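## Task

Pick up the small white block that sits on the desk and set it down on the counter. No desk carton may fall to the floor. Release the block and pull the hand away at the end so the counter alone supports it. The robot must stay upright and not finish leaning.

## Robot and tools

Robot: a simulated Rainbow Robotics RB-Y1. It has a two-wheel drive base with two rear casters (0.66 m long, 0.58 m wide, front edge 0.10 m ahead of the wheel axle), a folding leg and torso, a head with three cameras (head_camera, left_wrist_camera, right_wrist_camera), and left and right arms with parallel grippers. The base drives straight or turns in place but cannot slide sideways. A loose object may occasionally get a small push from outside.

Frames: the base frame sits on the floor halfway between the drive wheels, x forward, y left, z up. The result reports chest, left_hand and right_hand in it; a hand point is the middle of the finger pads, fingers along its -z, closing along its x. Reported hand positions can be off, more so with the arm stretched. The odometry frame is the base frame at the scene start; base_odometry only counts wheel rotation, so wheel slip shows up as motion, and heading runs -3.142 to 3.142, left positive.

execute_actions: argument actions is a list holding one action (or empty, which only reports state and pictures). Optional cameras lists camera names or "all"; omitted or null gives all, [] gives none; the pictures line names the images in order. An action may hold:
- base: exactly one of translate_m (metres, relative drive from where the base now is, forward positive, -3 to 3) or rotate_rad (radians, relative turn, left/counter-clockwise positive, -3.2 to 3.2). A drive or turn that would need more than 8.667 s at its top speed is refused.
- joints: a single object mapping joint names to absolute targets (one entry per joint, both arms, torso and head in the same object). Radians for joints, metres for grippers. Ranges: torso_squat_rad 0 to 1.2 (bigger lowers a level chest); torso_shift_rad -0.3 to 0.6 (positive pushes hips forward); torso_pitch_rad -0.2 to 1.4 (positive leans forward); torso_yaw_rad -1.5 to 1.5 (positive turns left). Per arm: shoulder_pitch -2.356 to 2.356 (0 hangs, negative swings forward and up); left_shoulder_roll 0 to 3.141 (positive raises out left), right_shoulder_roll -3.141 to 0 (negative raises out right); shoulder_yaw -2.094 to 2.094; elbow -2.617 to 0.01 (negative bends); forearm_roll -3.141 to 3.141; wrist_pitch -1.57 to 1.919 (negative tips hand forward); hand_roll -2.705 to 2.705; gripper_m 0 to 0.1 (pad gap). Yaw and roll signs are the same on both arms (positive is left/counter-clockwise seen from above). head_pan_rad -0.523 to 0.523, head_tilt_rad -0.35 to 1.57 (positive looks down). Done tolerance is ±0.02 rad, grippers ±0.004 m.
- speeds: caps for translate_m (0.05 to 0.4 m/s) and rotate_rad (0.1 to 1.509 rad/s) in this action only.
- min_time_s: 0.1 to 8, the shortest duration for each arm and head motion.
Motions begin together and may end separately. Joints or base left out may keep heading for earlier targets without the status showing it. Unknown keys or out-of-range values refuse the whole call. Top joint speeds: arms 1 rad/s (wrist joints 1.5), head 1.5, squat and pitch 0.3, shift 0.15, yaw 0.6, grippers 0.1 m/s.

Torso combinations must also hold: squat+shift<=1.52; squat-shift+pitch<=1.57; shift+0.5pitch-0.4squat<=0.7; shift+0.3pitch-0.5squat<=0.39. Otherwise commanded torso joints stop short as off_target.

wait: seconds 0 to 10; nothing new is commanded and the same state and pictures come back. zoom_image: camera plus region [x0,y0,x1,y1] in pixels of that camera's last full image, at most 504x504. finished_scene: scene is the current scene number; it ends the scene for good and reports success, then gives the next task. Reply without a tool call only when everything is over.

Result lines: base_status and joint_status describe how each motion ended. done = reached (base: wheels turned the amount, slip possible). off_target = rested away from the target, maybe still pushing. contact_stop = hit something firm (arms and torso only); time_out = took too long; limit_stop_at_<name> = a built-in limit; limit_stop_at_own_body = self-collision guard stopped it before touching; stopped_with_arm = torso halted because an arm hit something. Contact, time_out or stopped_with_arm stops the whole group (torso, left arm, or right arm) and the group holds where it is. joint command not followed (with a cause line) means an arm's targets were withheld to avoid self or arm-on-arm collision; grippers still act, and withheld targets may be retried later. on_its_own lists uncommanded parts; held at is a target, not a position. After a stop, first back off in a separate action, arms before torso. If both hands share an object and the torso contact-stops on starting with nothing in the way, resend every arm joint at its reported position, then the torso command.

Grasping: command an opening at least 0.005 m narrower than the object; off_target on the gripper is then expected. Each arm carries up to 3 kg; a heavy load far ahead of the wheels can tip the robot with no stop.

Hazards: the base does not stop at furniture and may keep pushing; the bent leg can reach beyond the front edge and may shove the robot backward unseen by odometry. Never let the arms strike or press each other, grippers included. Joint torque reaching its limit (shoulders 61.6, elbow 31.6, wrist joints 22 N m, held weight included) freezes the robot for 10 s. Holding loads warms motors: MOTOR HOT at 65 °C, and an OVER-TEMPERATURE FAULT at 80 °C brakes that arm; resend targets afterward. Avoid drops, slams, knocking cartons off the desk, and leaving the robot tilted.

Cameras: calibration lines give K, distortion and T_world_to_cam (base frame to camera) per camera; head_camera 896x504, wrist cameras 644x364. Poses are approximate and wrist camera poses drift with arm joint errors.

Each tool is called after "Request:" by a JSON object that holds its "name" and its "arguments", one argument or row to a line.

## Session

Request:
{"name": "execute_actions", "arguments": {
  "actions": []
}}

Scene clock: 0.00 s.
base_odometry: x=+0.000 y=+0.000 heading=+0.000 (m, m, rad; odometry frame)
base_status: not commanded
joint_positions: torso_squat_rad=+0.350 torso_shift_rad=+0.000 torso_pitch_rad=+0.001 torso_yaw_rad=+0.001 left_shoulder_pitch_rad=-0.015 left_shoulder_roll_rad=+0.021 left_shoulder_yaw_rad=-0.040 left_elbow_rad=-0.122 left_forearm_roll_rad=+0.031 left_wrist_pitch_rad=-0.046 left_hand_roll_rad=+0.036 left_gripper_m=+0.100 right_shoulder_pitch_rad=-0.029 right_shoulder_roll_rad=-0.015 right_shoulder_yaw_rad=-0.008 right_elbow_rad=-0.222 right_forearm_roll_rad=+0.016 right_wrist_pitch_rad=+0.046 right_hand_roll_rad=+0.002 right_gripper_m=+0.100 head_pan_rad=-0.001 head_tilt_rad=+0.400
joint_status: not commanded
chest: x=-0.2275 y=-0.0002 z=+1.2475 quat_wxyz=(+1.000, +0.000, +0.001, +0.000) (m; base frame)
left_hand: x=-0.1480 y=+0.2334 z=+0.5675 quat_wxyz=(+0.996, +0.007, -0.090, +0.011) (m; base frame)
right_hand: x=-0.1097 y=-0.2312 z=+0.5709 quat_wxyz=(+0.995, -0.008, -0.101, +0.011) (m; base frame)
pictures: head_camera, left_wrist_camera, right_wrist_camera
camera_calibration (this result's frames):
head_camera: T_world_to_cam=[[0.0155867, -0.999009, -0.0416946, 0.0652426], [-0.428532, 0.0310013, -0.902995, 1.27902], [0.903392, 0.0319421, -0.427624, 0.752352], [0, 0, 0, 1]] pos_world=[-0.132585, 0.00149488, 1.47939]
left_wrist_camera: T_world_to_cam=[[0.97949, 0.0620212, 0.191708, 0.0182051], [-0.0629165, -0.809728, 0.583422, -0.108719], [0.191416, -0.583518, -0.789219, 0.696732], [0, 0, 0, 1]] pos_world=[-0.158037, 0.317394, 0.609814]
right_wrist_camera: T_world_to_cam=[[-0.982354, -0.0389967, -0.18292, -0.0143999], [-0.149682, 0.750335, 0.643888, -0.182302], [0.112142, 0.659906, -0.742932, 0.67821], [0, 0, 0, 1]] pos_world=[-0.117489, -0.311329, 0.618612]
Images, in order (width x height): head_camera 896x504, left_wrist_camera 644x364, right_wrist_camera 644x364.

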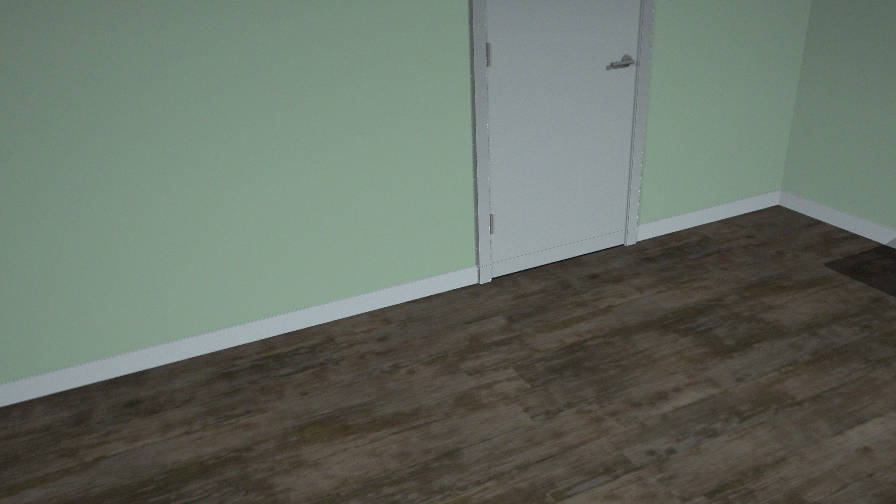

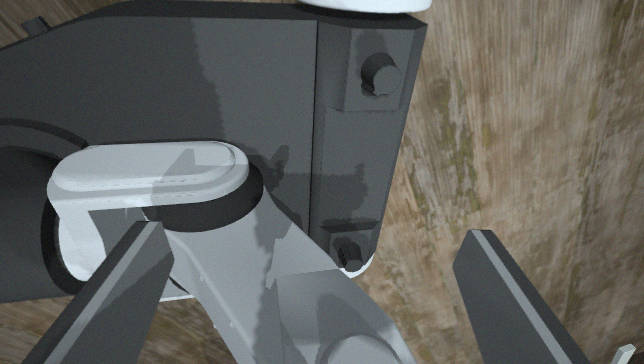

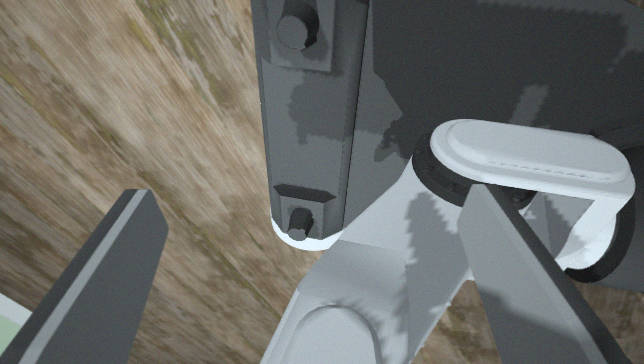

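Request:
{"name": "execute_actions", "arguments": {
  "actions": [
    {"joints": {"head_pan_rad": -0.5, "head_tilt_rad": 0.3}}
  ],
  "cameras": ["head_camera"]
}}

Scene clock: 4.17 s.
base_odometry: x=+0.000 y=+0.000 heading=+0.000 (m, m, rad; odometry frame)
base_status: not commanded
joint_positions: torso_squat_rad=+0.350 torso_shift_rad=+0.000 torso_pitch_rad=+0.001 torso_yaw_rad=+0.001 left_shoulder_pitch_rad=-0.015 left_shoulder_roll_rad=+0.021 left_shoulder_yaw_rad=-0.040 left_elbow_rad=-0.122 left_forearm_roll_rad=+0.031 left_wrist_pitch_rad=-0.046 left_hand_roll_rad=+0.036 left_gripper_m=+0.100 right_shoulder_pitch_rad=-0.029 right_shoulder_roll_rad=-0.015 right_shoulder_yaw_rad=-0.008 right_elbow_rad=-0.222 right_forearm_roll_rad=+0.016 right_wrist_pitch_rad=+0.046 right_hand_roll_rad=+0.002 right_gripper_m=+0.100 head_pan_rad=-0.500 head_tilt_rad=+0.300
joint_status: all done
chest: x=-0.2275 y=-0.0002 z=+1.2475 quat_wxyz=(+1.000, +0.000, +0.001, +0.000) (m; base frame)
left_hand: x=-0.1480 y=+0.2334 z=+0.5675 quat_wxyz=(+0.996, +0.007, -0.090, +0.011) (m; base frame)
right_hand: x=-0.1097 y=-0.2312 z=+0.5709 quat_wxyz=(+0.995, -0.008, -0.101, +0.011) (m; base frame)
pictures: head_camera
camera_calibration (this result's frames):
head_camera: T_world_to_cam=[[-0.461216, -0.886414, -0.0393782, -0.0359713], [-0.280916, 0.187975, -0.941144, 1.36458], [0.841645, -0.423008, -0.335705, 0.606514], [0, 0, 0, 1]] pos_world=[-0.143727, -0.0318323, 1.48646]
Images, in order (width x height): head_camera 896x504.

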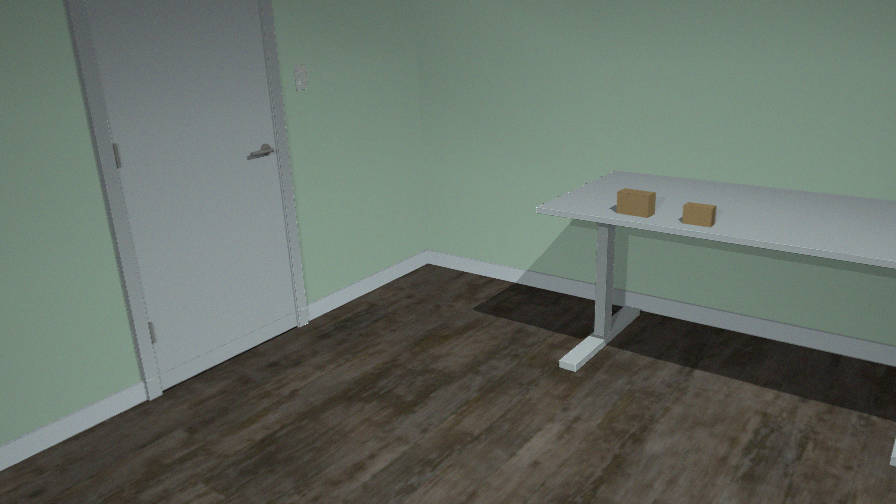

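Request:
{"name": "execute_actions", "arguments": {
  "actions": [
    {"base": {"rotate_rad": -0.9}, "joints": {"head_pan_rad": 0.0, "head_tilt_rad": 0.35}}
  ],
  "cameras": ["head_camera"]
}}

Scene clock: 11.00 s.
base_odometry: x=+0.000 y=+0.000 heading=-0.899 (m, m, rad; odometry frame)
base_status: done
joint_positions: torso_squat_rad=+0.350 torso_shift_rad=+0.000 torso_pitch_rad=+0.001 torso_yaw_rad=+0.001 left_shoulder_pitch_rad=-0.015 left_shoulder_roll_rad=+0.021 left_shoulder_yaw_rad=-0.040 left_elbow_rad=-0.122 left_forearm_roll_rad=+0.031 left_wrist_pitch_rad=-0.046 left_hand_roll_rad=+0.036 left_gripper_m=+0.100 right_shoulder_pitch_rad=-0.029 right_shoulder_roll_rad=-0.015 right_shoulder_yaw_rad=-0.008 right_elbow_rad=-0.222 right_forearm_roll_rad=+0.016 right_wrist_pitch_rad=+0.046 right_hand_roll_rad=+0.002 right_gripper_m=+0.100 head_pan_rad=+0.000 head_tilt_rad=+0.350
joint_status: all done
chest: x=-0.2275 y=-0.0002 z=+1.2475 quat_wxyz=(+1.000, +0.000, +0.001, +0.000) (m; base frame)
left_hand: x=-0.1480 y=+0.2334 z=+0.5675 quat_wxyz=(+0.996, +0.007, -0.090, +0.011) (m; base frame)
right_hand: x=-0.1097 y=-0.2312 z=+0.5709 quat_wxyz=(+0.995, -0.008, -0.101, +0.011) (m; base frame)
pictures: head_camera
camera_calibration (this result's frames):
head_camera: T_world_to_cam=[[0.0181062, -0.999001, -0.0408574, 0.0645872], [-0.383289, 0.0308069, -0.923115, 1.31743], [0.923451, 0.0323743, -0.382348, 0.690933], [0, 0, 0, 1]] pos_world=[-0.134256, 0.00156823, 1.48296]
Images, in order (width x height): head_camera 896x504.

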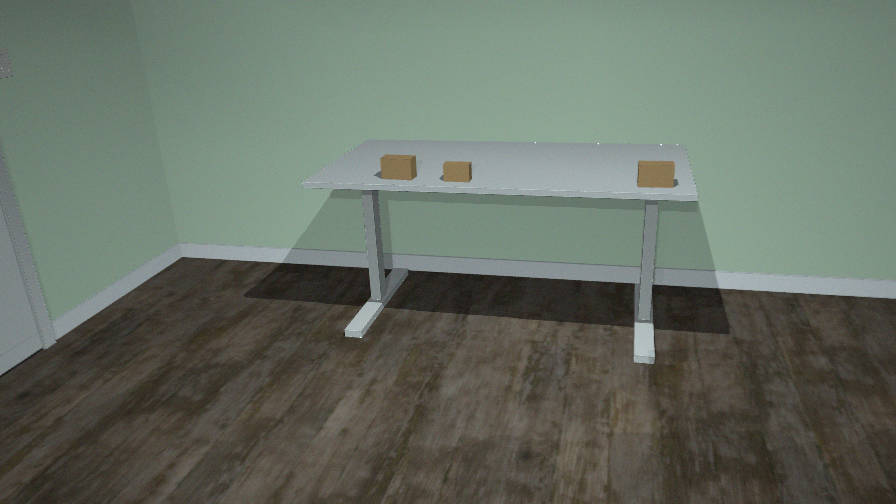

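Request:
{"name": "execute_actions", "arguments": {
  "actions": [
    {"base": {"translate_m": 1.75}, "joints": {"head_tilt_rad": 0.85, "torso_squat_rad": 0.0}}
  ],
  "cameras": ["head_camera"]
}}

Scene clock: 24.93 s.
base_odometry: x=+1.088 y=-1.371 heading=-0.901 (m, m, rad; odometry frame)
base_status: done
joint_positions: torso_squat_rad=+0.000 torso_shift_rad=+0.000 torso_pitch_rad=+0.001 torso_yaw_rad=+0.001 left_shoulder_pitch_rad=-0.015 left_shoulder_roll_rad=+0.021 left_shoulder_yaw_rad=-0.040 left_elbow_rad=-0.122 left_forearm_roll_rad=+0.031 left_wrist_pitch_rad=-0.046 left_hand_roll_rad=+0.036 left_gripper_m=+0.100 right_shoulder_pitch_rad=-0.029 right_shoulder_roll_rad=-0.015 right_shoulder_yaw_rad=-0.008 right_elbow_rad=-0.222 right_forearm_roll_rad=+0.016 right_wrist_pitch_rad=+0.046 right_hand_roll_rad=+0.002 right_gripper_m=+0.100 head_pan_rad=+0.000 head_tilt_rad=+0.850
joint_status: all done
chest: x=-0.2274 y=-0.0002 z=+1.2899 quat_wxyz=(+1.000, +0.000, +0.001, +0.000) (m; base frame)
left_hand: x=-0.1479 y=+0.2334 z=+0.6099 quat_wxyz=(+0.996, +0.007, -0.090, +0.011) (m; base frame)
right_hand: x=-0.1097 y=-0.2312 z=+0.6133 quat_wxyz=(+0.995, -0.008, -0.101, +0.011) (m; base frame)
pictures: head_camera
camera_calibration (this result's frames):
head_camera: T_world_to_cam=[[-0.00357455, -0.99902, -0.0441276, 0.06673], [-0.779066, 0.0304475, -0.626203, 0.83304], [0.626932, 0.0321399, -0.778411, 1.23631], [0, 0, 0, 1]] pos_world=[-0.125849, 0.00156576, 1.48695]
Images, in order (width x height): head_camera 896x504.

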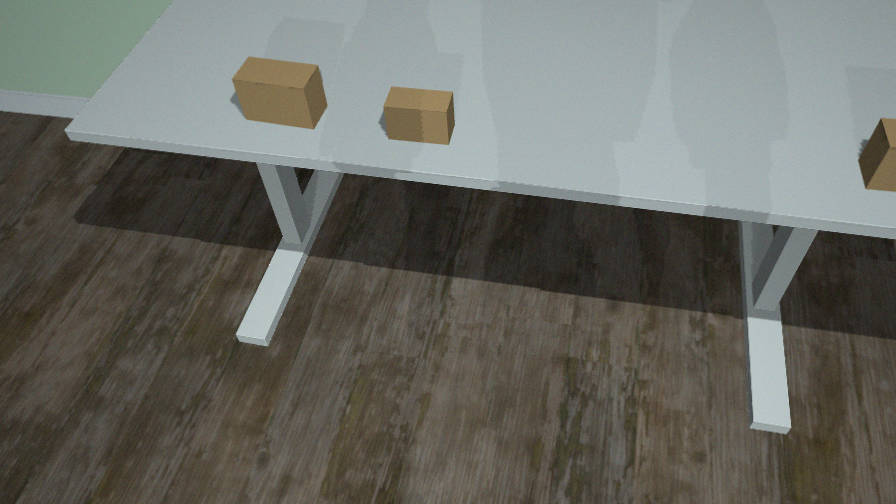

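Request:
{"name": "execute_actions", "arguments": {
  "actions": [
    {"joints": {"head_tilt_rad": 0.6, "head_pan_rad": -0.15}}
  ],
  "cameras": ["head_camera"]
}}

Scene clock: 28.03 s.
base_odometry: x=+1.088 y=-1.371 heading=-0.901 (m, m, rad; odometry frame)
base_status: not commanded
joint_positions: torso_squat_rad=+0.000 torso_shift_rad=+0.000 torso_pitch_rad=+0.001 torso_yaw_rad=+0.001 left_shoulder_pitch_rad=-0.015 left_shoulder_roll_rad=+0.021 left_shoulder_yaw_rad=-0.040 left_elbow_rad=-0.122 left_forearm_roll_rad=+0.031 left_wrist_pitch_rad=-0.046 left_hand_roll_rad=+0.036 left_gripper_m=+0.100 right_shoulder_pitch_rad=-0.029 right_shoulder_roll_rad=-0.015 right_shoulder_yaw_rad=-0.008 right_elbow_rad=-0.222 right_forearm_roll_rad=+0.016 right_wrist_pitch_rad=+0.046 right_hand_roll_rad=+0.002 right_gripper_m=+0.100 head_pan_rad=-0.150 head_tilt_rad=+0.600
joint_status: all done
chest: x=-0.2274 y=-0.0002 z=+1.2899 quat_wxyz=(+1.000, +0.000, +0.001, +0.000) (m; base frame)
left_hand: x=-0.1479 y=+0.2334 z=+0.6099 quat_wxyz=(+0.996, +0.007, -0.090, +0.011) (m; base frame)
right_hand: x=-0.1097 y=-0.2312 z=+0.6133 quat_wxyz=(+0.995, -0.008, -0.101, +0.011) (m; base frame)
pictures: head_camera
camera_calibration (this result's frames):
head_camera: T_world_to_cam=[[-0.141827, -0.988929, -0.0436443, 0.0376473], [-0.588703, 0.11971, -0.799436, 1.13022], [0.79581, -0.087688, -0.599164, 1.00386], [0, 0, 0, 1]] pos_world=[-0.128175, -0.0100424, 1.50666]
Images, in order (width x height): head_camera 896x504.

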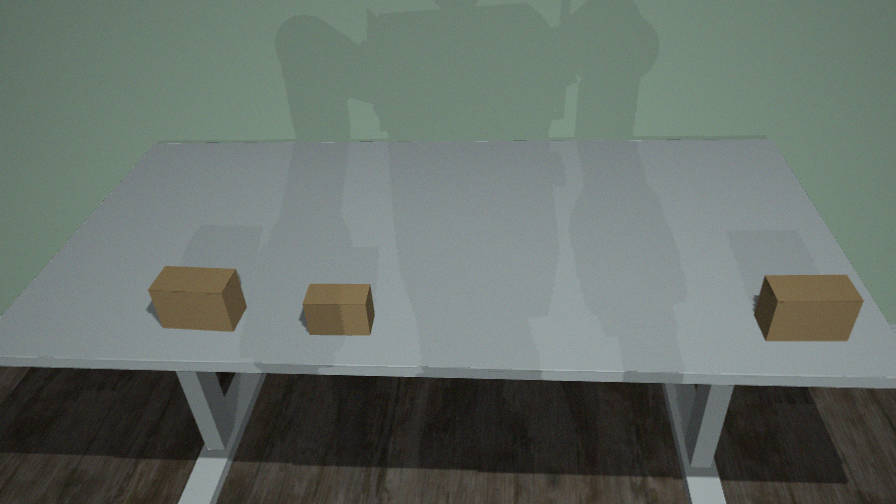

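Request:
{"name": "zoom_image", "arguments": {
  "camera": "head_camera",
  "region": [130, 210, 400, 350]
}}

Region (130, 210, 400, 350) of head_camera's 896x504 image, scaled by 1.867, with more detail than that image has; it fills the top 261 rows of this view, and the rest is white.

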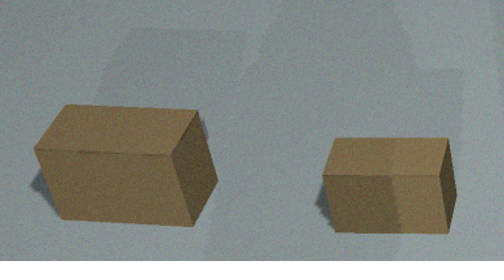

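Request:
{"name": "zoom_image", "arguments": {
  "camera": "head_camera",
  "region": [700, 210, 896, 360]
}}

Region (700, 210, 896, 360) of head_camera's 896x504 image, scaled by 2.571, with more detail than that image has; it fills the top 386 rows of this view, and the rest is white.

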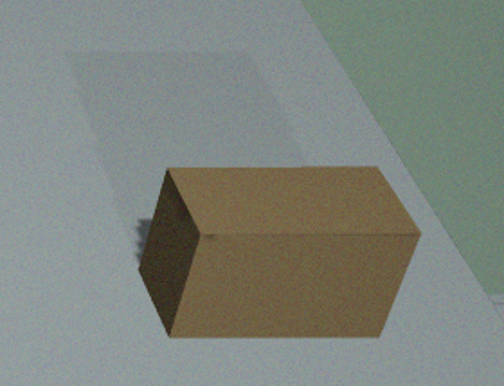

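Request:
{"name": "execute_actions", "arguments": {
  "actions": [
    {"base": {"rotate_rad": -0.2}, "joints": {"left_elbow_rad": -2.2, "right_elbow_rad": -2.2, "head_pan_rad": 0.0}}
  ],
  "cameras": []
}}

Scene clock: 43.33 s.
base_odometry: x=+1.088 y=-1.371 heading=-1.100 (m, m, rad; odometry frame)
base_status: done
joint_positions: torso_squat_rad=+0.000 torso_shift_rad=+0.000 torso_pitch_rad=+0.001 torso_yaw_rad=+0.001 left_shoulder_pitch_rad=-0.015 left_shoulder_roll_rad=+0.021 left_shoulder_yaw_rad=-0.040 left_elbow_rad=-2.200 left_forearm_roll_rad=+0.031 left_wrist_pitch_rad=-0.046 left_hand_roll_rad=+0.036 left_gripper_m=+0.100 right_shoulder_pitch_rad=-0.030 right_shoulder_roll_rad=-0.015 right_shoulder_yaw_rad=-0.008 right_elbow_rad=-2.200 right_forearm_roll_rad=+0.016 right_wrist_pitch_rad=+0.046 right_hand_roll_rad=+0.002 right_gripper_m=+0.100 head_pan_rad=+0.000 head_tilt_rad=+0.600
joint_status: all done
chest: x=-0.2275 y=-0.0002 z=+1.2899 quat_wxyz=(+1.000, +0.000, +0.001, +0.000) (m; base frame)
left_hand: x=+0.2082 y=+0.2009 z=+1.3692 quat_wxyz=(+0.427, -0.045, -0.903, -0.004) (m; base frame)
right_hand: x=+0.2220 y=-0.2193 z=+1.3585 quat_wxyz=(+0.462, -0.010, -0.887, +0.011) (m; base frame)
pictures: none
No camera images: the call's "cameras" was empty. Leave "cameras" out to get every camera's image.

Request:
{"name": "execute_actions", "arguments": {
  "actions": [
    {"base": {"translate_m": 0.3}, "joints": {"torso_pitch_rad": 0.45, "head_tilt_rad": 0.75, "head_pan_rad": 0.25}}
  ],
  "cameras": ["head_camera"]
}}

Scene clock: 47.53 s.
base_odometry: x=+1.224 y=-1.639 heading=-1.101 (m, m, rad; odometry frame)
base_status: done
joint_positions: torso_squat_rad=+0.000 torso_shift_rad=+0.000 torso_pitch_rad=+0.450 torso_yaw_rad=+0.001 left_shoulder_pitch_rad=-0.015 left_shoulder_roll_rad=+0.021 left_shoulder_yaw_rad=-0.040 left_elbow_rad=-2.200 left_forearm_roll_rad=+0.031 left_wrist_pitch_rad=-0.046 left_hand_roll_rad=+0.036 left_gripper_m=+0.100 right_shoulder_pitch_rad=-0.030 right_shoulder_roll_rad=-0.015 right_shoulder_yaw_rad=-0.008 right_elbow_rad=-2.200 right_forearm_roll_rad=+0.016 right_wrist_pitch_rad=+0.046 right_hand_roll_rad=+0.002 right_gripper_m=+0.100 head_pan_rad=+0.250 head_tilt_rad=+0.750
joint_status: all done
chest: x=-0.0933 y=-0.0002 z=+1.2591 quat_wxyz=(+0.975, +0.000, +0.223, +0.001) (m; base frame)
left_hand: x=+0.3336 y=+0.2010 z=+1.1415 quat_wxyz=(+0.618, -0.045, -0.785, +0.006) (m; base frame)
right_hand: x=+0.3415 y=-0.2192 z=+1.1259 quat_wxyz=(+0.648, -0.008, -0.762, +0.013) (m; base frame)
pictures: head_camera
camera_calibration (this result's frames):
head_camera: T_world_to_cam=[[0.204177, -0.967703, -0.147857, 0.210349], [-0.932955, -0.14661, -0.328785, 0.542544], [0.296489, 0.205075, -0.932759, 1.27746], [0, 0, 0, 1]] pos_world=[0.0844694, 0.0211245, 1.40104]
Images, in order (width x height): head_camera 896x504.

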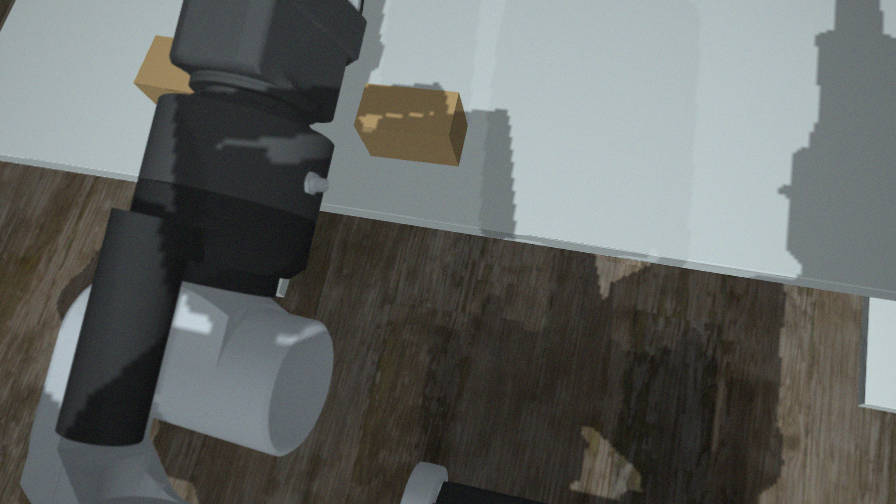

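Request:
{"name": "execute_actions", "arguments": {
  "actions": [
    {"joints": {"head_tilt_rad": 0.5, "head_pan_rad": 0.1}}
  ],
  "cameras": ["head_camera", "left_wrist_camera", "right_wrist_camera"]
}}

Scene clock: 51.33 s.
base_odometry: x=+1.224 y=-1.639 heading=-1.101 (m, m, rad; odometry frame)
base_status: not commanded
joint_positions: torso_squat_rad=+0.000 torso_shift_rad=+0.000 torso_pitch_rad=+0.450 torso_yaw_rad=+0.001 left_shoulder_pitch_rad=-0.015 left_shoulder_roll_rad=+0.021 left_shoulder_yaw_rad=-0.040 left_elbow_rad=-2.200 left_forearm_roll_rad=+0.031 left_wrist_pitch_rad=-0.046 left_hand_roll_rad=+0.036 left_gripper_m=+0.100 right_shoulder_pitch_rad=-0.030 right_shoulder_roll_rad=-0.015 right_shoulder_yaw_rad=-0.008 right_elbow_rad=-2.200 right_forearm_roll_rad=+0.016 right_wrist_pitch_rad=+0.046 right_hand_roll_rad=+0.002 right_gripper_m=+0.100 head_pan_rad=+0.100 head_tilt_rad=+0.500
joint_status: all done
chest: x=-0.0933 y=-0.0002 z=+1.2591 quat_wxyz=(+0.975, +0.000, +0.223, +0.001) (m; base frame)
left_hand: x=+0.3336 y=+0.2010 z=+1.1415 quat_wxyz=(+0.618, -0.045, -0.785, +0.006) (m; base frame)
right_hand: x=+0.3415 y=-0.2192 z=+1.1259 quat_wxyz=(+0.648, -0.008, -0.762, +0.013) (m; base frame)
pictures: head_camera, left_wrist_camera, right_wrist_camera
camera_calibration (this result's frames):
head_camera: T_world_to_cam=[[0.081932, -0.99281, -0.087262, 0.125372], [-0.83739, -0.0210984, -0.546198, 0.852099], [0.54043, 0.117823, -0.833098, 1.13165], [0, 0, 0, 1]] pos_world=[0.0916882, 0.00911283, 1.41913]
left_wrist_camera: T_world_to_cam=[[-0.241397, 0.120562, 0.962908, -1.04632], [-0.637008, -0.768236, -0.063507, 0.482093], [0.732085, -0.628711, 0.262249, -0.332848], [0, 0, 0, 1]] pos_world=[0.298192, 0.287243, 1.12542]
right_wrist_camera: T_world_to_cam=[[0.143189, -0.0441461, -0.98871, 1.05261], [-0.666985, 0.733756, -0.129358, 0.562541], [0.731182, 0.677978, 0.0756212, -0.0969735], [0, 0, 0, 1]] pos_world=[0.29539, -0.300553, 1.12083]
Images, in order (width x height): head_camera 896x504, left_wrist_camera 644x364, right_wrist_camera 644x364.

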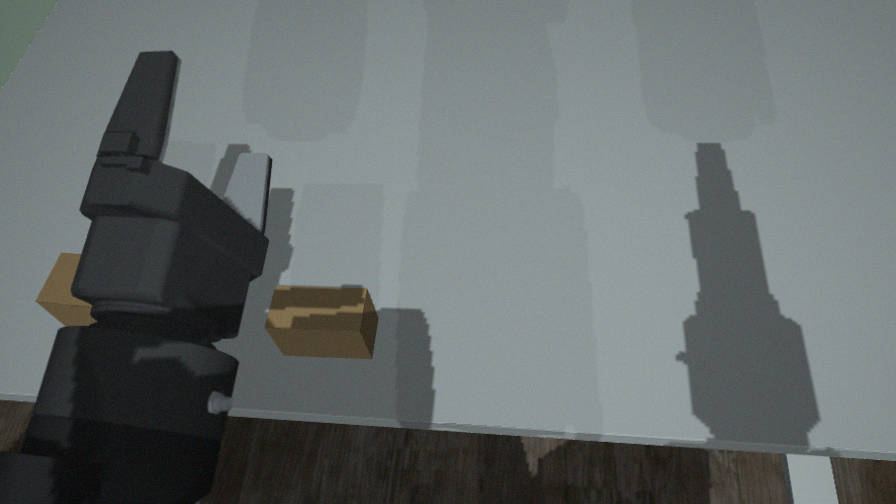

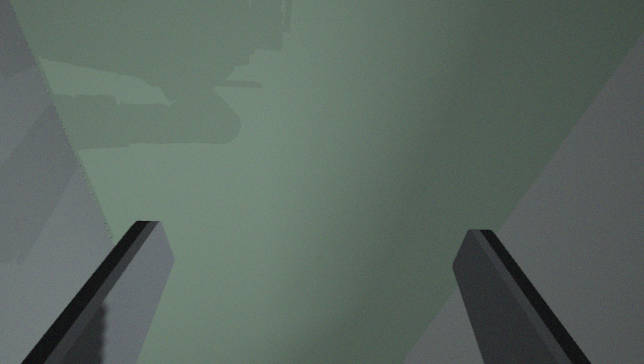

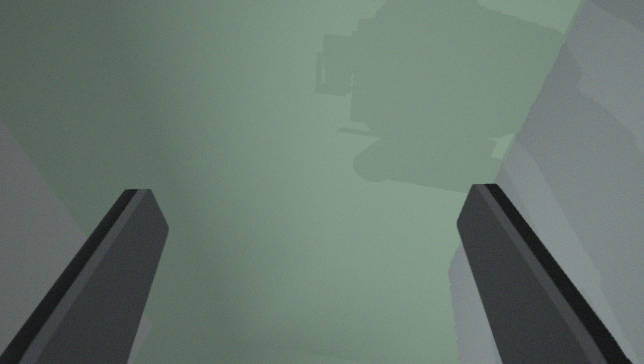

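Request:
{"name": "execute_actions", "arguments": {
  "actions": [
    {"joints": {"left_wrist_pitch_rad": 1.7, "right_wrist_pitch_rad": 1.7, "head_tilt_rad": 0.5, "head_pan_rad": 0.3}}
  ],
  "cameras": ["head_camera", "left_wrist_camera", "right_wrist_camera"]
}}

Scene clock: 57.23 s.
base_odometry: x=+1.224 y=-1.639 heading=-1.101 (m, m, rad; odometry frame)
base_status: not commanded
joint_positions: torso_squat_rad=+0.000 torso_shift_rad=+0.000 torso_pitch_rad=+0.450 torso_yaw_rad=+0.001 left_shoulder_pitch_rad=-0.015 left_shoulder_roll_rad=+0.021 left_shoulder_yaw_rad=-0.040 left_elbow_rad=-2.200 left_forearm_roll_rad=+0.031 left_wrist_pitch_rad=+1.700 left_hand_roll_rad=+0.036 left_gripper_m=+0.100 right_shoulder_pitch_rad=-0.029 right_shoulder_roll_rad=-0.015 right_shoulder_yaw_rad=-0.008 right_elbow_rad=-2.200 right_forearm_roll_rad=+0.016 right_wrist_pitch_rad=+1.700 right_hand_roll_rad=+0.002 right_gripper_m=+0.100 head_pan_rad=+0.300 head_tilt_rad=+0.500
joint_status: all done
chest: x=-0.0933 y=-0.0002 z=+1.2591 quat_wxyz=(+0.975, +0.000, +0.223, +0.001) (m; base frame)
left_hand: x=+0.1241 y=+0.2040 z=+0.8567 quat_wxyz=(+0.999, -0.016, -0.031, -0.009) (m; base frame)
right_hand: x=+0.1319 y=-0.2278 z=+0.8592 quat_wxyz=(+0.999, -0.014, -0.039, +0.005) (m; base frame)
pictures: head_camera, left_wrist_camera, right_wrist_camera
camera_calibration (this result's frames):
head_camera: T_world_to_cam=[[0.25745, -0.950852, -0.172045, 0.244216], [-0.824349, -0.123228, -0.552507, 0.860921], [0.504152, 0.284068, -0.815559, 1.1071], [0, 0, 0, 1]] pos_world=[0.0886782, 0.0238109, 1.42059]
left_wrist_camera: T_world_to_cam=[[0.99702, 0.0257242, 0.0727233, -0.194802], [-0.0253071, -0.7815, 0.623391, -0.328767], [0.0728695, -0.623374, -0.778521, 0.869506], [0, 0, 0, 1]] pos_world=[0.122541, 0.290108, 0.896046]
right_wrist_camera: T_world_to_cam=[[-0.997885, -0.0252125, -0.0599099, 0.17527], [-0.0581264, 0.75864, 0.648912, -0.348794], [0.0290893, 0.651023, -0.758501, 0.88535], [0, 0, 0, 1]] pos_world=[0.128871, -0.307355, 0.908376]
Images, in order (width x height): head_camera 896x504, left_wrist_camera 644x364, right_wrist_camera 644x364.

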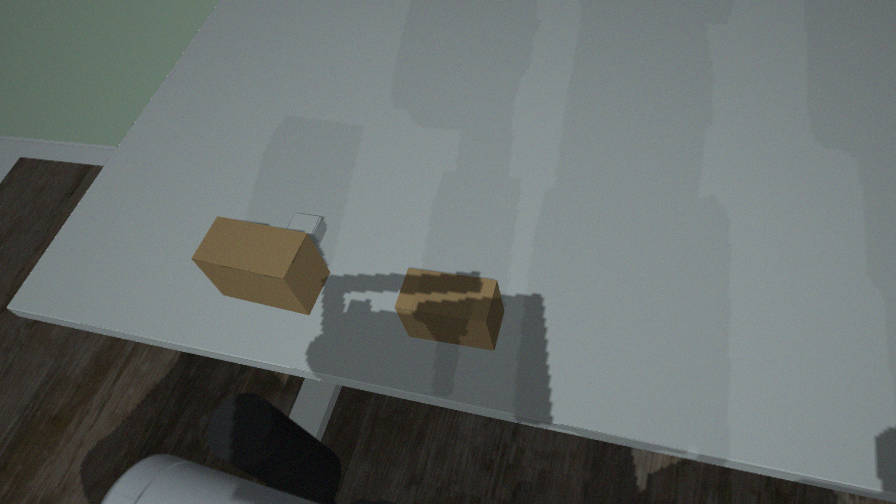

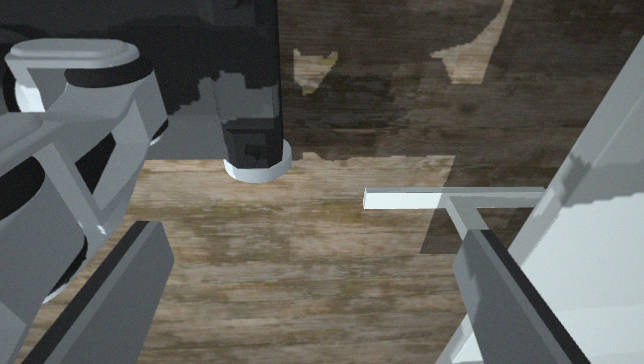

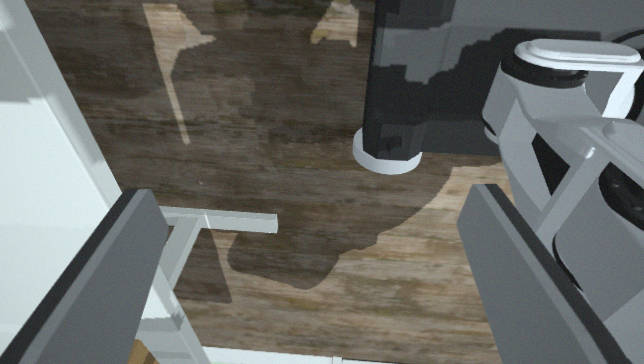

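Request:
{"name": "execute_actions", "arguments": {
  "actions": [
    {"base": {"rotate_rad": 0.315}, "joints": {"torso_squat_rad": 0.35, "torso_pitch_rad": 0.4, "left_shoulder_pitch_rad": -1.08, "left_shoulder_roll_rad": 0.445, "left_shoulder_yaw_rad": 0.0, "left_elbow_rad": -0.99, "left_forearm_roll_rad": 0.38, "left_wrist_pitch_rad": 1.513, "left_hand_roll_rad": -1.69, "right_wrist_pitch_rad": 0.0, "right_elbow_rad": -2.3, "head_tilt_rad": 0.8, "head_pan_rad": 0.3}}
  ],
  "cameras": ["head_camera"]
}}

Scene clock: 87.67 s.
base_odometry: x=+1.223 y=-1.638 heading=-0.786 (m, m, rad; odometry frame)
base_status: done
joint_positions: torso_squat_rad=+0.350 torso_shift_rad=+0.000 torso_pitch_rad=+0.400 torso_yaw_rad=+0.001 left_shoulder_pitch_rad=-1.080 left_shoulder_roll_rad=+0.445 left_shoulder_yaw_rad=+0.000 left_elbow_rad=-0.990 left_forearm_roll_rad=+0.380 left_wrist_pitch_rad=+1.513 left_hand_roll_rad=-1.690 left_gripper_m=+0.100 right_shoulder_pitch_rad=-0.029 right_shoulder_roll_rad=-0.015 right_shoulder_yaw_rad=-0.008 right_elbow_rad=-2.300 right_forearm_roll_rad=+0.016 right_wrist_pitch_rad=+0.000 right_hand_roll_rad=+0.002 right_gripper_m=+0.100 head_pan_rad=+0.300 head_tilt_rad=+0.800
joint_status: all done
chest: x=-0.1076 y=-0.0002 z=+1.2231 quat_wxyz=(+0.980, +0.000, +0.198, +0.001) (m; base frame)
left_hand: x=+0.4180 y=+0.2626 z=+0.8840 quat_wxyz=(+0.618, +0.059, -0.046, -0.782) (m; base frame)
right_hand: x=+0.3191 y=-0.2185 z=+1.1695 quat_wxyz=(+0.570, -0.008, -0.821, +0.013) (m; base frame)
pictures: head_camera
camera_calibration (this result's frames):
head_camera: T_world_to_cam=[[0.2537, -0.954748, -0.15522, 0.221265], [-0.923559, -0.191393, -0.332276, 0.515843], [0.287531, 0.227653, -0.930322, 1.25202], [0, 0, 0, 1]] pos_world=[0.060281, 0.0249531, 1.37053]
Images, in order (width x height): head_camera 896x504.

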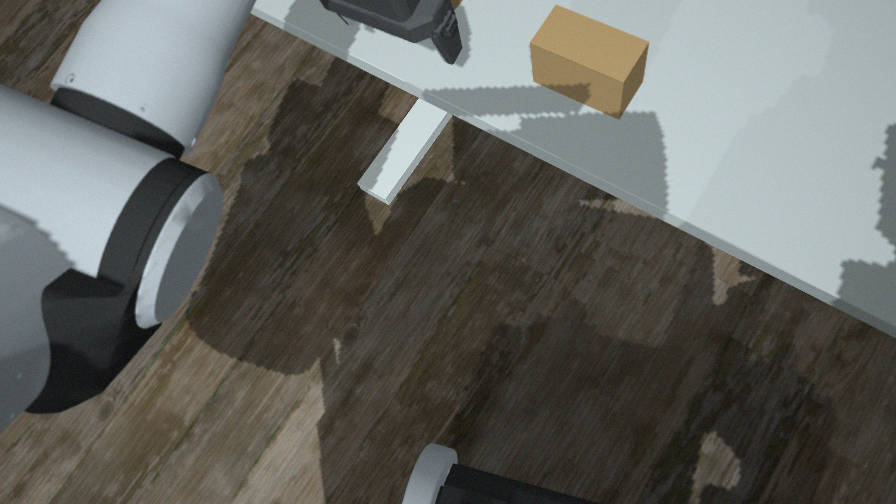

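Request:
{"name": "execute_actions", "arguments": {
  "actions": [
    {"base": {"translate_m": 0.21}}
  ],
  "cameras": ["head_camera", "left_wrist_camera"]
}}

Scene clock: 92.90 s.
base_odometry: x=+1.372 y=-1.787 heading=-0.785 (m, m, rad; odometry frame)
base_status: done
joint_positions: torso_squat_rad=+0.350 torso_shift_rad=+0.000 torso_pitch_rad=+0.400 torso_yaw_rad=+0.001 left_shoulder_pitch_rad=-1.080 left_shoulder_roll_rad=+0.445 left_shoulder_yaw_rad=+0.000 left_elbow_rad=-0.990 left_forearm_roll_rad=+0.380 left_wrist_pitch_rad=+1.513 left_hand_roll_rad=-1.690 left_gripper_m=+0.100 right_shoulder_pitch_rad=-0.029 right_shoulder_roll_rad=-0.015 right_shoulder_yaw_rad=-0.008 right_elbow_rad=-2.300 right_forearm_roll_rad=+0.016 right_wrist_pitch_rad=+0.000 right_hand_roll_rad=+0.002 right_gripper_m=+0.100 head_pan_rad=+0.300 head_tilt_rad=+0.800
joint_status: not commanded
chest: x=-0.1075 y=-0.0002 z=+1.2231 quat_wxyz=(+0.980, +0.000, +0.199, +0.001) (m; base frame)
left_hand: x=+0.4180 y=+0.2625 z=+0.8838 quat_wxyz=(+0.618, +0.059, -0.046, -0.782) (m; base frame)
right_hand: x=+0.3192 y=-0.2185 z=+1.1694 quat_wxyz=(+0.570, -0.008, -0.821, +0.013) (m; base frame)
pictures: head_camera, left_wrist_camera
camera_calibration (this result's frames):
head_camera: T_world_to_cam=[[0.253653, -0.954748, -0.155298, 0.221315], [-0.923661, -0.191393, -0.331993, 0.515608], [0.287247, 0.227653, -0.93041, 1.25204], [0, 0, 0, 1]] pos_world=[0.060466, 0.0249532, 1.37046]
left_wrist_camera: T_world_to_cam=[[-0.189378, -0.981735, -0.0182044, 0.349514], [-0.866574, 0.158388, 0.473247, -0.0548799], [-0.46172, 0.105398, -0.880741, 1.02815], [0, 0, 0, 1]] pos_world=[0.493349, 0.243457, 0.937866]
Images, in order (width x height): head_camera 896x504, left_wrist_camera 644x364.

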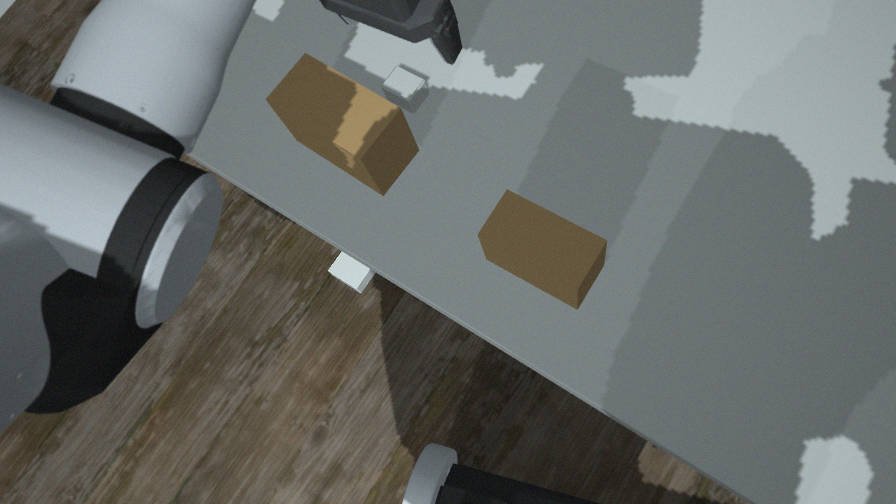

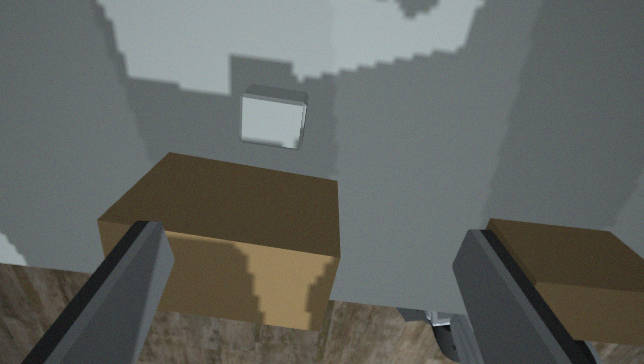

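Request:
{"name": "execute_actions", "arguments": {
  "actions": [
    {"base": {"translate_m": 0.05}, "joints": {"left_shoulder_roll_rad": 0.505, "left_forearm_roll_rad": 0.43, "torso_pitch_rad": 0.52}}
  ],
  "cameras": ["left_wrist_camera"]
}}

Scene clock: 105.97 s.
base_odometry: x=+1.407 y=-1.822 heading=-0.785 (m, m, rad; odometry frame)
base_status: done
joint_positions: torso_squat_rad=+0.350 torso_shift_rad=+0.000 torso_pitch_rad=+0.520 torso_yaw_rad=+0.001 left_shoulder_pitch_rad=-1.080 left_shoulder_roll_rad=+0.505 left_shoulder_yaw_rad=+0.000 left_elbow_rad=-0.990 left_forearm_roll_rad=+0.430 left_wrist_pitch_rad=+1.513 left_hand_roll_rad=-1.690 left_gripper_m=+0.100 right_shoulder_pitch_rad=-0.029 right_shoulder_roll_rad=-0.015 right_shoulder_yaw_rad=-0.008 right_elbow_rad=-2.300 right_forearm_roll_rad=+0.016 right_wrist_pitch_rad=+0.000 right_hand_roll_rad=+0.002 right_gripper_m=+0.100 head_pan_rad=+0.300 head_tilt_rad=+0.800
joint_status: all done
chest: x=-0.0742 y=-0.0002 z=+1.2066 quat_wxyz=(+0.966, +0.000, +0.257, +0.001) (m; base frame)
left_hand: x=+0.4125 y=+0.2870 z=+0.8176 quat_wxyz=(+0.632, +0.017, -0.013, -0.775) (m; base frame)
right_hand: x=+0.3429 y=-0.2184 z=+1.1023 quat_wxyz=(+0.618, -0.007, -0.786, +0.013) (m; base frame)
pictures: left_wrist_camera
camera_calibration (this result's frames):
left_wrist_camera: T_world_to_cam=[[-0.160329, -0.98706, 0.00279159, 0.343621], [-0.815598, 0.13407, 0.562873, -0.119534], [-0.555963, 0.0879681, -0.826539, 0.964242], [0, 0, 0, 1]] pos_world=[0.493684, 0.270378, 0.863307]
Images, in order (width x height): left_wrist_camera 644x364.

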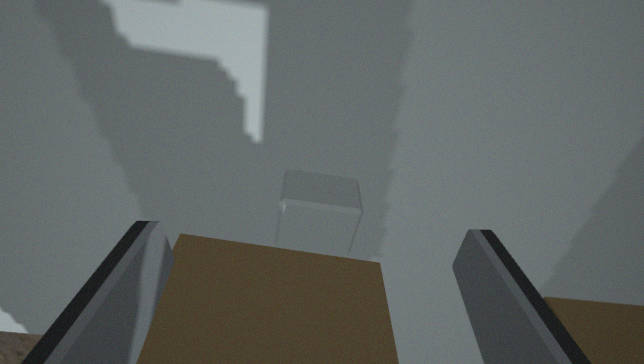

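Request:
{"name": "execute_actions", "arguments": {
  "actions": [
    {"joints": {"torso_pitch_rad": 0.595}}
  ],
  "cameras": ["left_wrist_camera"]
}}

Scene clock: 113.23 s.
base_odometry: x=+1.407 y=-1.822 heading=-0.785 (m, m, rad; odometry frame)
base_status: not commanded
joint_positions: torso_squat_rad=+0.350 torso_shift_rad=+0.000 torso_pitch_rad=+0.595 torso_yaw_rad=+0.001 left_shoulder_pitch_rad=-1.080 left_shoulder_roll_rad=+0.505 left_shoulder_yaw_rad=+0.000 left_elbow_rad=-0.990 left_forearm_roll_rad=+0.430 left_wrist_pitch_rad=+1.513 left_hand_roll_rad=-1.690 left_gripper_m=+0.100 right_shoulder_pitch_rad=-0.029 right_shoulder_roll_rad=-0.015 right_shoulder_yaw_rad=-0.008 right_elbow_rad=-2.300 right_forearm_roll_rad=+0.016 right_wrist_pitch_rad=+0.000 right_hand_roll_rad=+0.002 right_gripper_m=+0.100 head_pan_rad=+0.300 head_tilt_rad=+0.800
joint_status: all done
chest: x=-0.0545 y=-0.0002 z=+1.1943 quat_wxyz=(+0.956, +0.000, +0.293, +0.001) (m; base frame)
left_hand: x=+0.4017 y=+0.2870 z=+0.7699 quat_wxyz=(+0.632, -0.012, +0.011, -0.775) (m; base frame)
right_hand: x=+0.3536 y=-0.2184 z=+1.0591 quat_wxyz=(+0.647, -0.006, -0.762, +0.013) (m; base frame)
pictures: left_wrist_camera
camera_calibration (this result's frames):
left_wrist_camera: T_world_to_cam=[[-0.159649, -0.987063, 0.0147962, 0.332519], [-0.771134, 0.134054, 0.622401, -0.165225], [-0.616332, 0.0879558, -0.782559, 0.909232], [0, 0, 0, 1]] pos_world=[0.486065, 0.270394, 0.809444]
Images, in order (width x height): left_wrist_camera 644x364.

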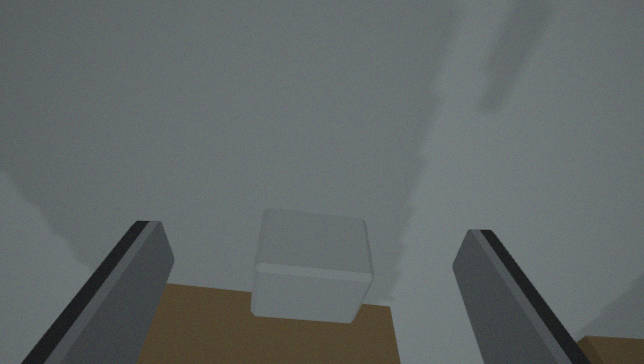

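Request:
{"name": "execute_actions", "arguments": {
  "actions": [
    {"joints": {"left_gripper_m": 0.028}}
  ],
  "cameras": ["left_wrist_camera"]
}}

Scene clock: 116.60 s.
base_odometry: x=+1.407 y=-1.822 heading=-0.785 (m, m, rad; odometry frame)
base_status: not commanded
joint_positions: torso_squat_rad=+0.350 torso_shift_rad=+0.000 torso_pitch_rad=+0.595 torso_yaw_rad=+0.001 left_shoulder_pitch_rad=-1.080 left_shoulder_roll_rad=+0.505 left_shoulder_yaw_rad=+0.000 left_elbow_rad=-0.990 left_forearm_roll_rad=+0.430 left_wrist_pitch_rad=+1.513 left_hand_roll_rad=-1.690 left_gripper_m=+0.038 right_shoulder_pitch_rad=-0.029 right_shoulder_roll_rad=-0.015 right_shoulder_yaw_rad=-0.008 right_elbow_rad=-2.300 right_forearm_roll_rad=+0.016 right_wrist_pitch_rad=+0.000 right_hand_roll_rad=+0.002 right_gripper_m=+0.100 head_pan_rad=+0.300 head_tilt_rad=+0.800
joint_status: left_gripper_m off_target (ended at +0.038, target +0.028)
chest: x=-0.0545 y=-0.0002 z=+1.1943 quat_wxyz=(+0.956, +0.000, +0.293, +0.001) (m; base frame)
left_hand: x=+0.4017 y=+0.2870 z=+0.7699 quat_wxyz=(+0.632, -0.012, +0.011, -0.775) (m; base frame)
right_hand: x=+0.3536 y=-0.2184 z=+1.0591 quat_wxyz=(+0.647, -0.006, -0.762, +0.013) (m; base frame)
pictures: left_wrist_camera
camera_calibration (this result's frames):
left_wrist_camera: T_world_to_cam=[[-0.159652, -0.987062, 0.0147964, 0.33252], [-0.771133, 0.134057, 0.6224, -0.165226], [-0.616332, 0.0879575, -0.782559, 0.909231], [0, 0, 0, 1]] pos_world=[0.486065, 0.270394, 0.809444]
Images, in order (width x height): left_wrist_camera 644x364.

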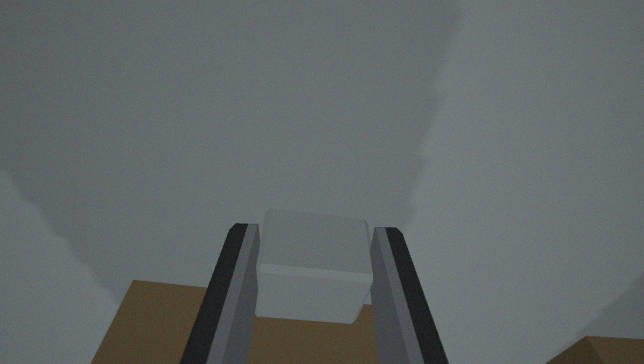

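The gripper stopped at 0.038 m, so the block is held. Lifting it straight up off the desk.

Request:
{"name": "execute_actions", "arguments": {
  "actions": [
    {"joints": {"torso_pitch_rad": 0.25}}
  ],
  "cameras": ["head_camera", "left_wrist_camera"]
}}

Scene clock: 120.47 s.
base_odometry: x=+1.407 y=-1.822 heading=-0.785 (m, m, rad; odometry frame)
base_status: not commanded
joint_positions: torso_squat_rad=+0.350 torso_shift_rad=+0.000 torso_pitch_rad=+0.250 torso_yaw_rad=+0.001 left_shoulder_pitch_rad=-1.080 left_shoulder_roll_rad=+0.505 left_shoulder_yaw_rad=+0.000 left_elbow_rad=-0.990 left_forearm_roll_rad=+0.430 left_wrist_pitch_rad=+1.513 left_hand_roll_rad=-1.690 left_gripper_m=+0.038 right_shoulder_pitch_rad=-0.029 right_shoulder_roll_rad=-0.015 right_shoulder_yaw_rad=-0.008 right_elbow_rad=-2.300 right_forearm_roll_rad=+0.016 right_wrist_pitch_rad=+0.000 right_hand_roll_rad=+0.002 right_gripper_m=+0.100 head_pan_rad=+0.300 head_tilt_rad=+0.800
joint_status: all done
chest: x=-0.1515 y=-0.0002 z=+1.2379 quat_wxyz=(+0.992, +0.000, +0.125, +0.000) (m; base frame)
left_hand: x=+0.4214 y=+0.2869 z=+0.9928 quat_wxyz=(+0.624, +0.121, -0.098, -0.766) (m; base frame)
right_hand: x=+0.2784 y=-0.2185 z=+1.2486 quat_wxyz=(+0.507, -0.009, -0.862, +0.012) (m; base frame)
pictures: head_camera, left_wrist_camera
camera_calibration (this result's frames):
head_camera: T_world_to_cam=[[0.27398, -0.954757, -0.115644, 0.188762], [-0.86366, -0.191354, -0.466343, 0.655284], [0.423115, 0.227646, -0.877012, 1.23293], [0, 0, 0, 1]] pos_world=[-0.00744449, 0.0249425, 1.40871]
left_wrist_camera: T_world_to_cam=[[-0.155353, -0.987046, -0.0400804, 0.384971], [-0.936164, 0.134149, 0.324963, 0.0761415], [-0.315376, 0.0880057, -0.944877, 1.13008], [0, 0, 0, 1]] pos_world=[0.487488, 0.270316, 1.05847]
Images, in order (width x height): head_camera 896x504, left_wrist_camera 644x364.

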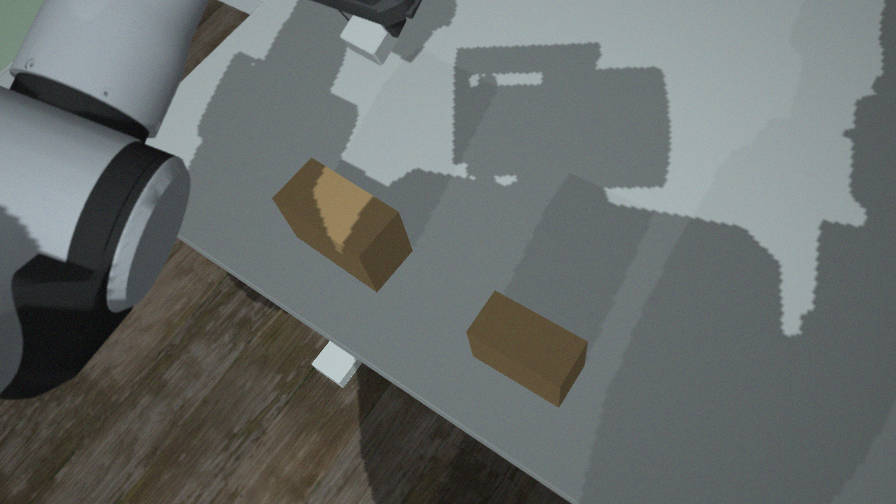

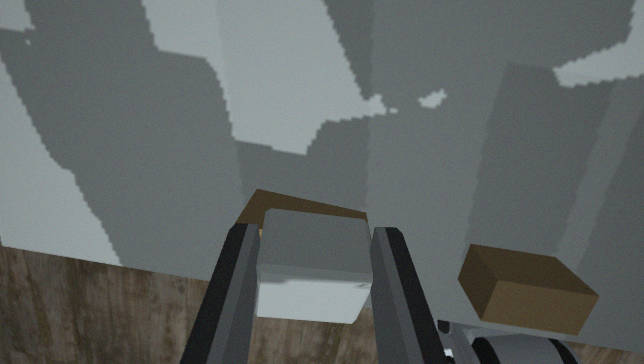

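Request:
{"name": "execute_actions", "arguments": {
  "actions": [
    {"base": {"translate_m": -0.7}, "joints": {"head_tilt_rad": 0.3, "head_pan_rad": 0.0}}
  ],
  "cameras": ["head_camera"]
}}

Scene clock: 127.00 s.
base_odometry: x=+0.912 y=-1.328 heading=-0.784 (m, m, rad; odometry frame)
base_status: done
joint_positions: torso_squat_rad=+0.350 torso_shift_rad=+0.000 torso_pitch_rad=+0.250 torso_yaw_rad=+0.001 left_shoulder_pitch_rad=-1.080 left_shoulder_roll_rad=+0.505 left_shoulder_yaw_rad=+0.000 left_elbow_rad=-0.990 left_forearm_roll_rad=+0.430 left_wrist_pitch_rad=+1.513 left_hand_roll_rad=-1.690 left_gripper_m=+0.038 right_shoulder_pitch_rad=-0.029 right_shoulder_roll_rad=-0.015 right_shoulder_yaw_rad=-0.008 right_elbow_rad=-2.300 right_forearm_roll_rad=+0.016 right_wrist_pitch_rad=+0.000 right_hand_roll_rad=+0.002 right_gripper_m=+0.100 head_pan_rad=+0.000 head_tilt_rad=+0.300
joint_status: all done
chest: x=-0.1515 y=-0.0002 z=+1.2379 quat_wxyz=(+0.992, +0.000, +0.125, +0.000) (m; base frame)
left_hand: x=+0.4214 y=+0.2869 z=+0.9928 quat_wxyz=(+0.624, +0.122, -0.098, -0.766) (m; base frame)
right_hand: x=+0.2784 y=-0.2185 z=+1.2486 quat_wxyz=(+0.507, -0.009, -0.862, +0.012) (m; base frame)
pictures: head_camera
camera_calibration (this result's frames):
head_camera: T_world_to_cam=[[0.00984538, -0.998995, -0.0437186, 0.0648612], [-0.557934, 0.0307943, -0.829314, 1.19768], [0.829827, 0.032557, -0.55707, 0.809401], [0, 0, 0, 1]] pos_world=[-0.00407733, 0.00156276, 1.44698]
Images, in order (width x height): head_camera 896x504.

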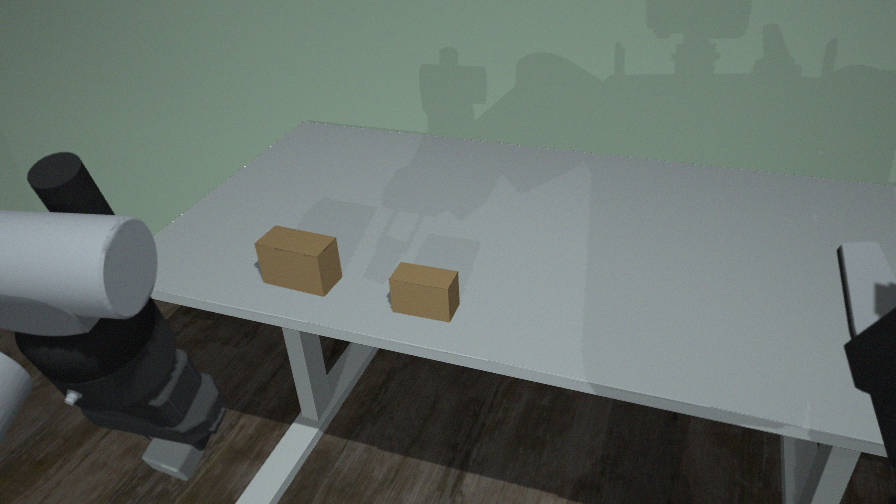

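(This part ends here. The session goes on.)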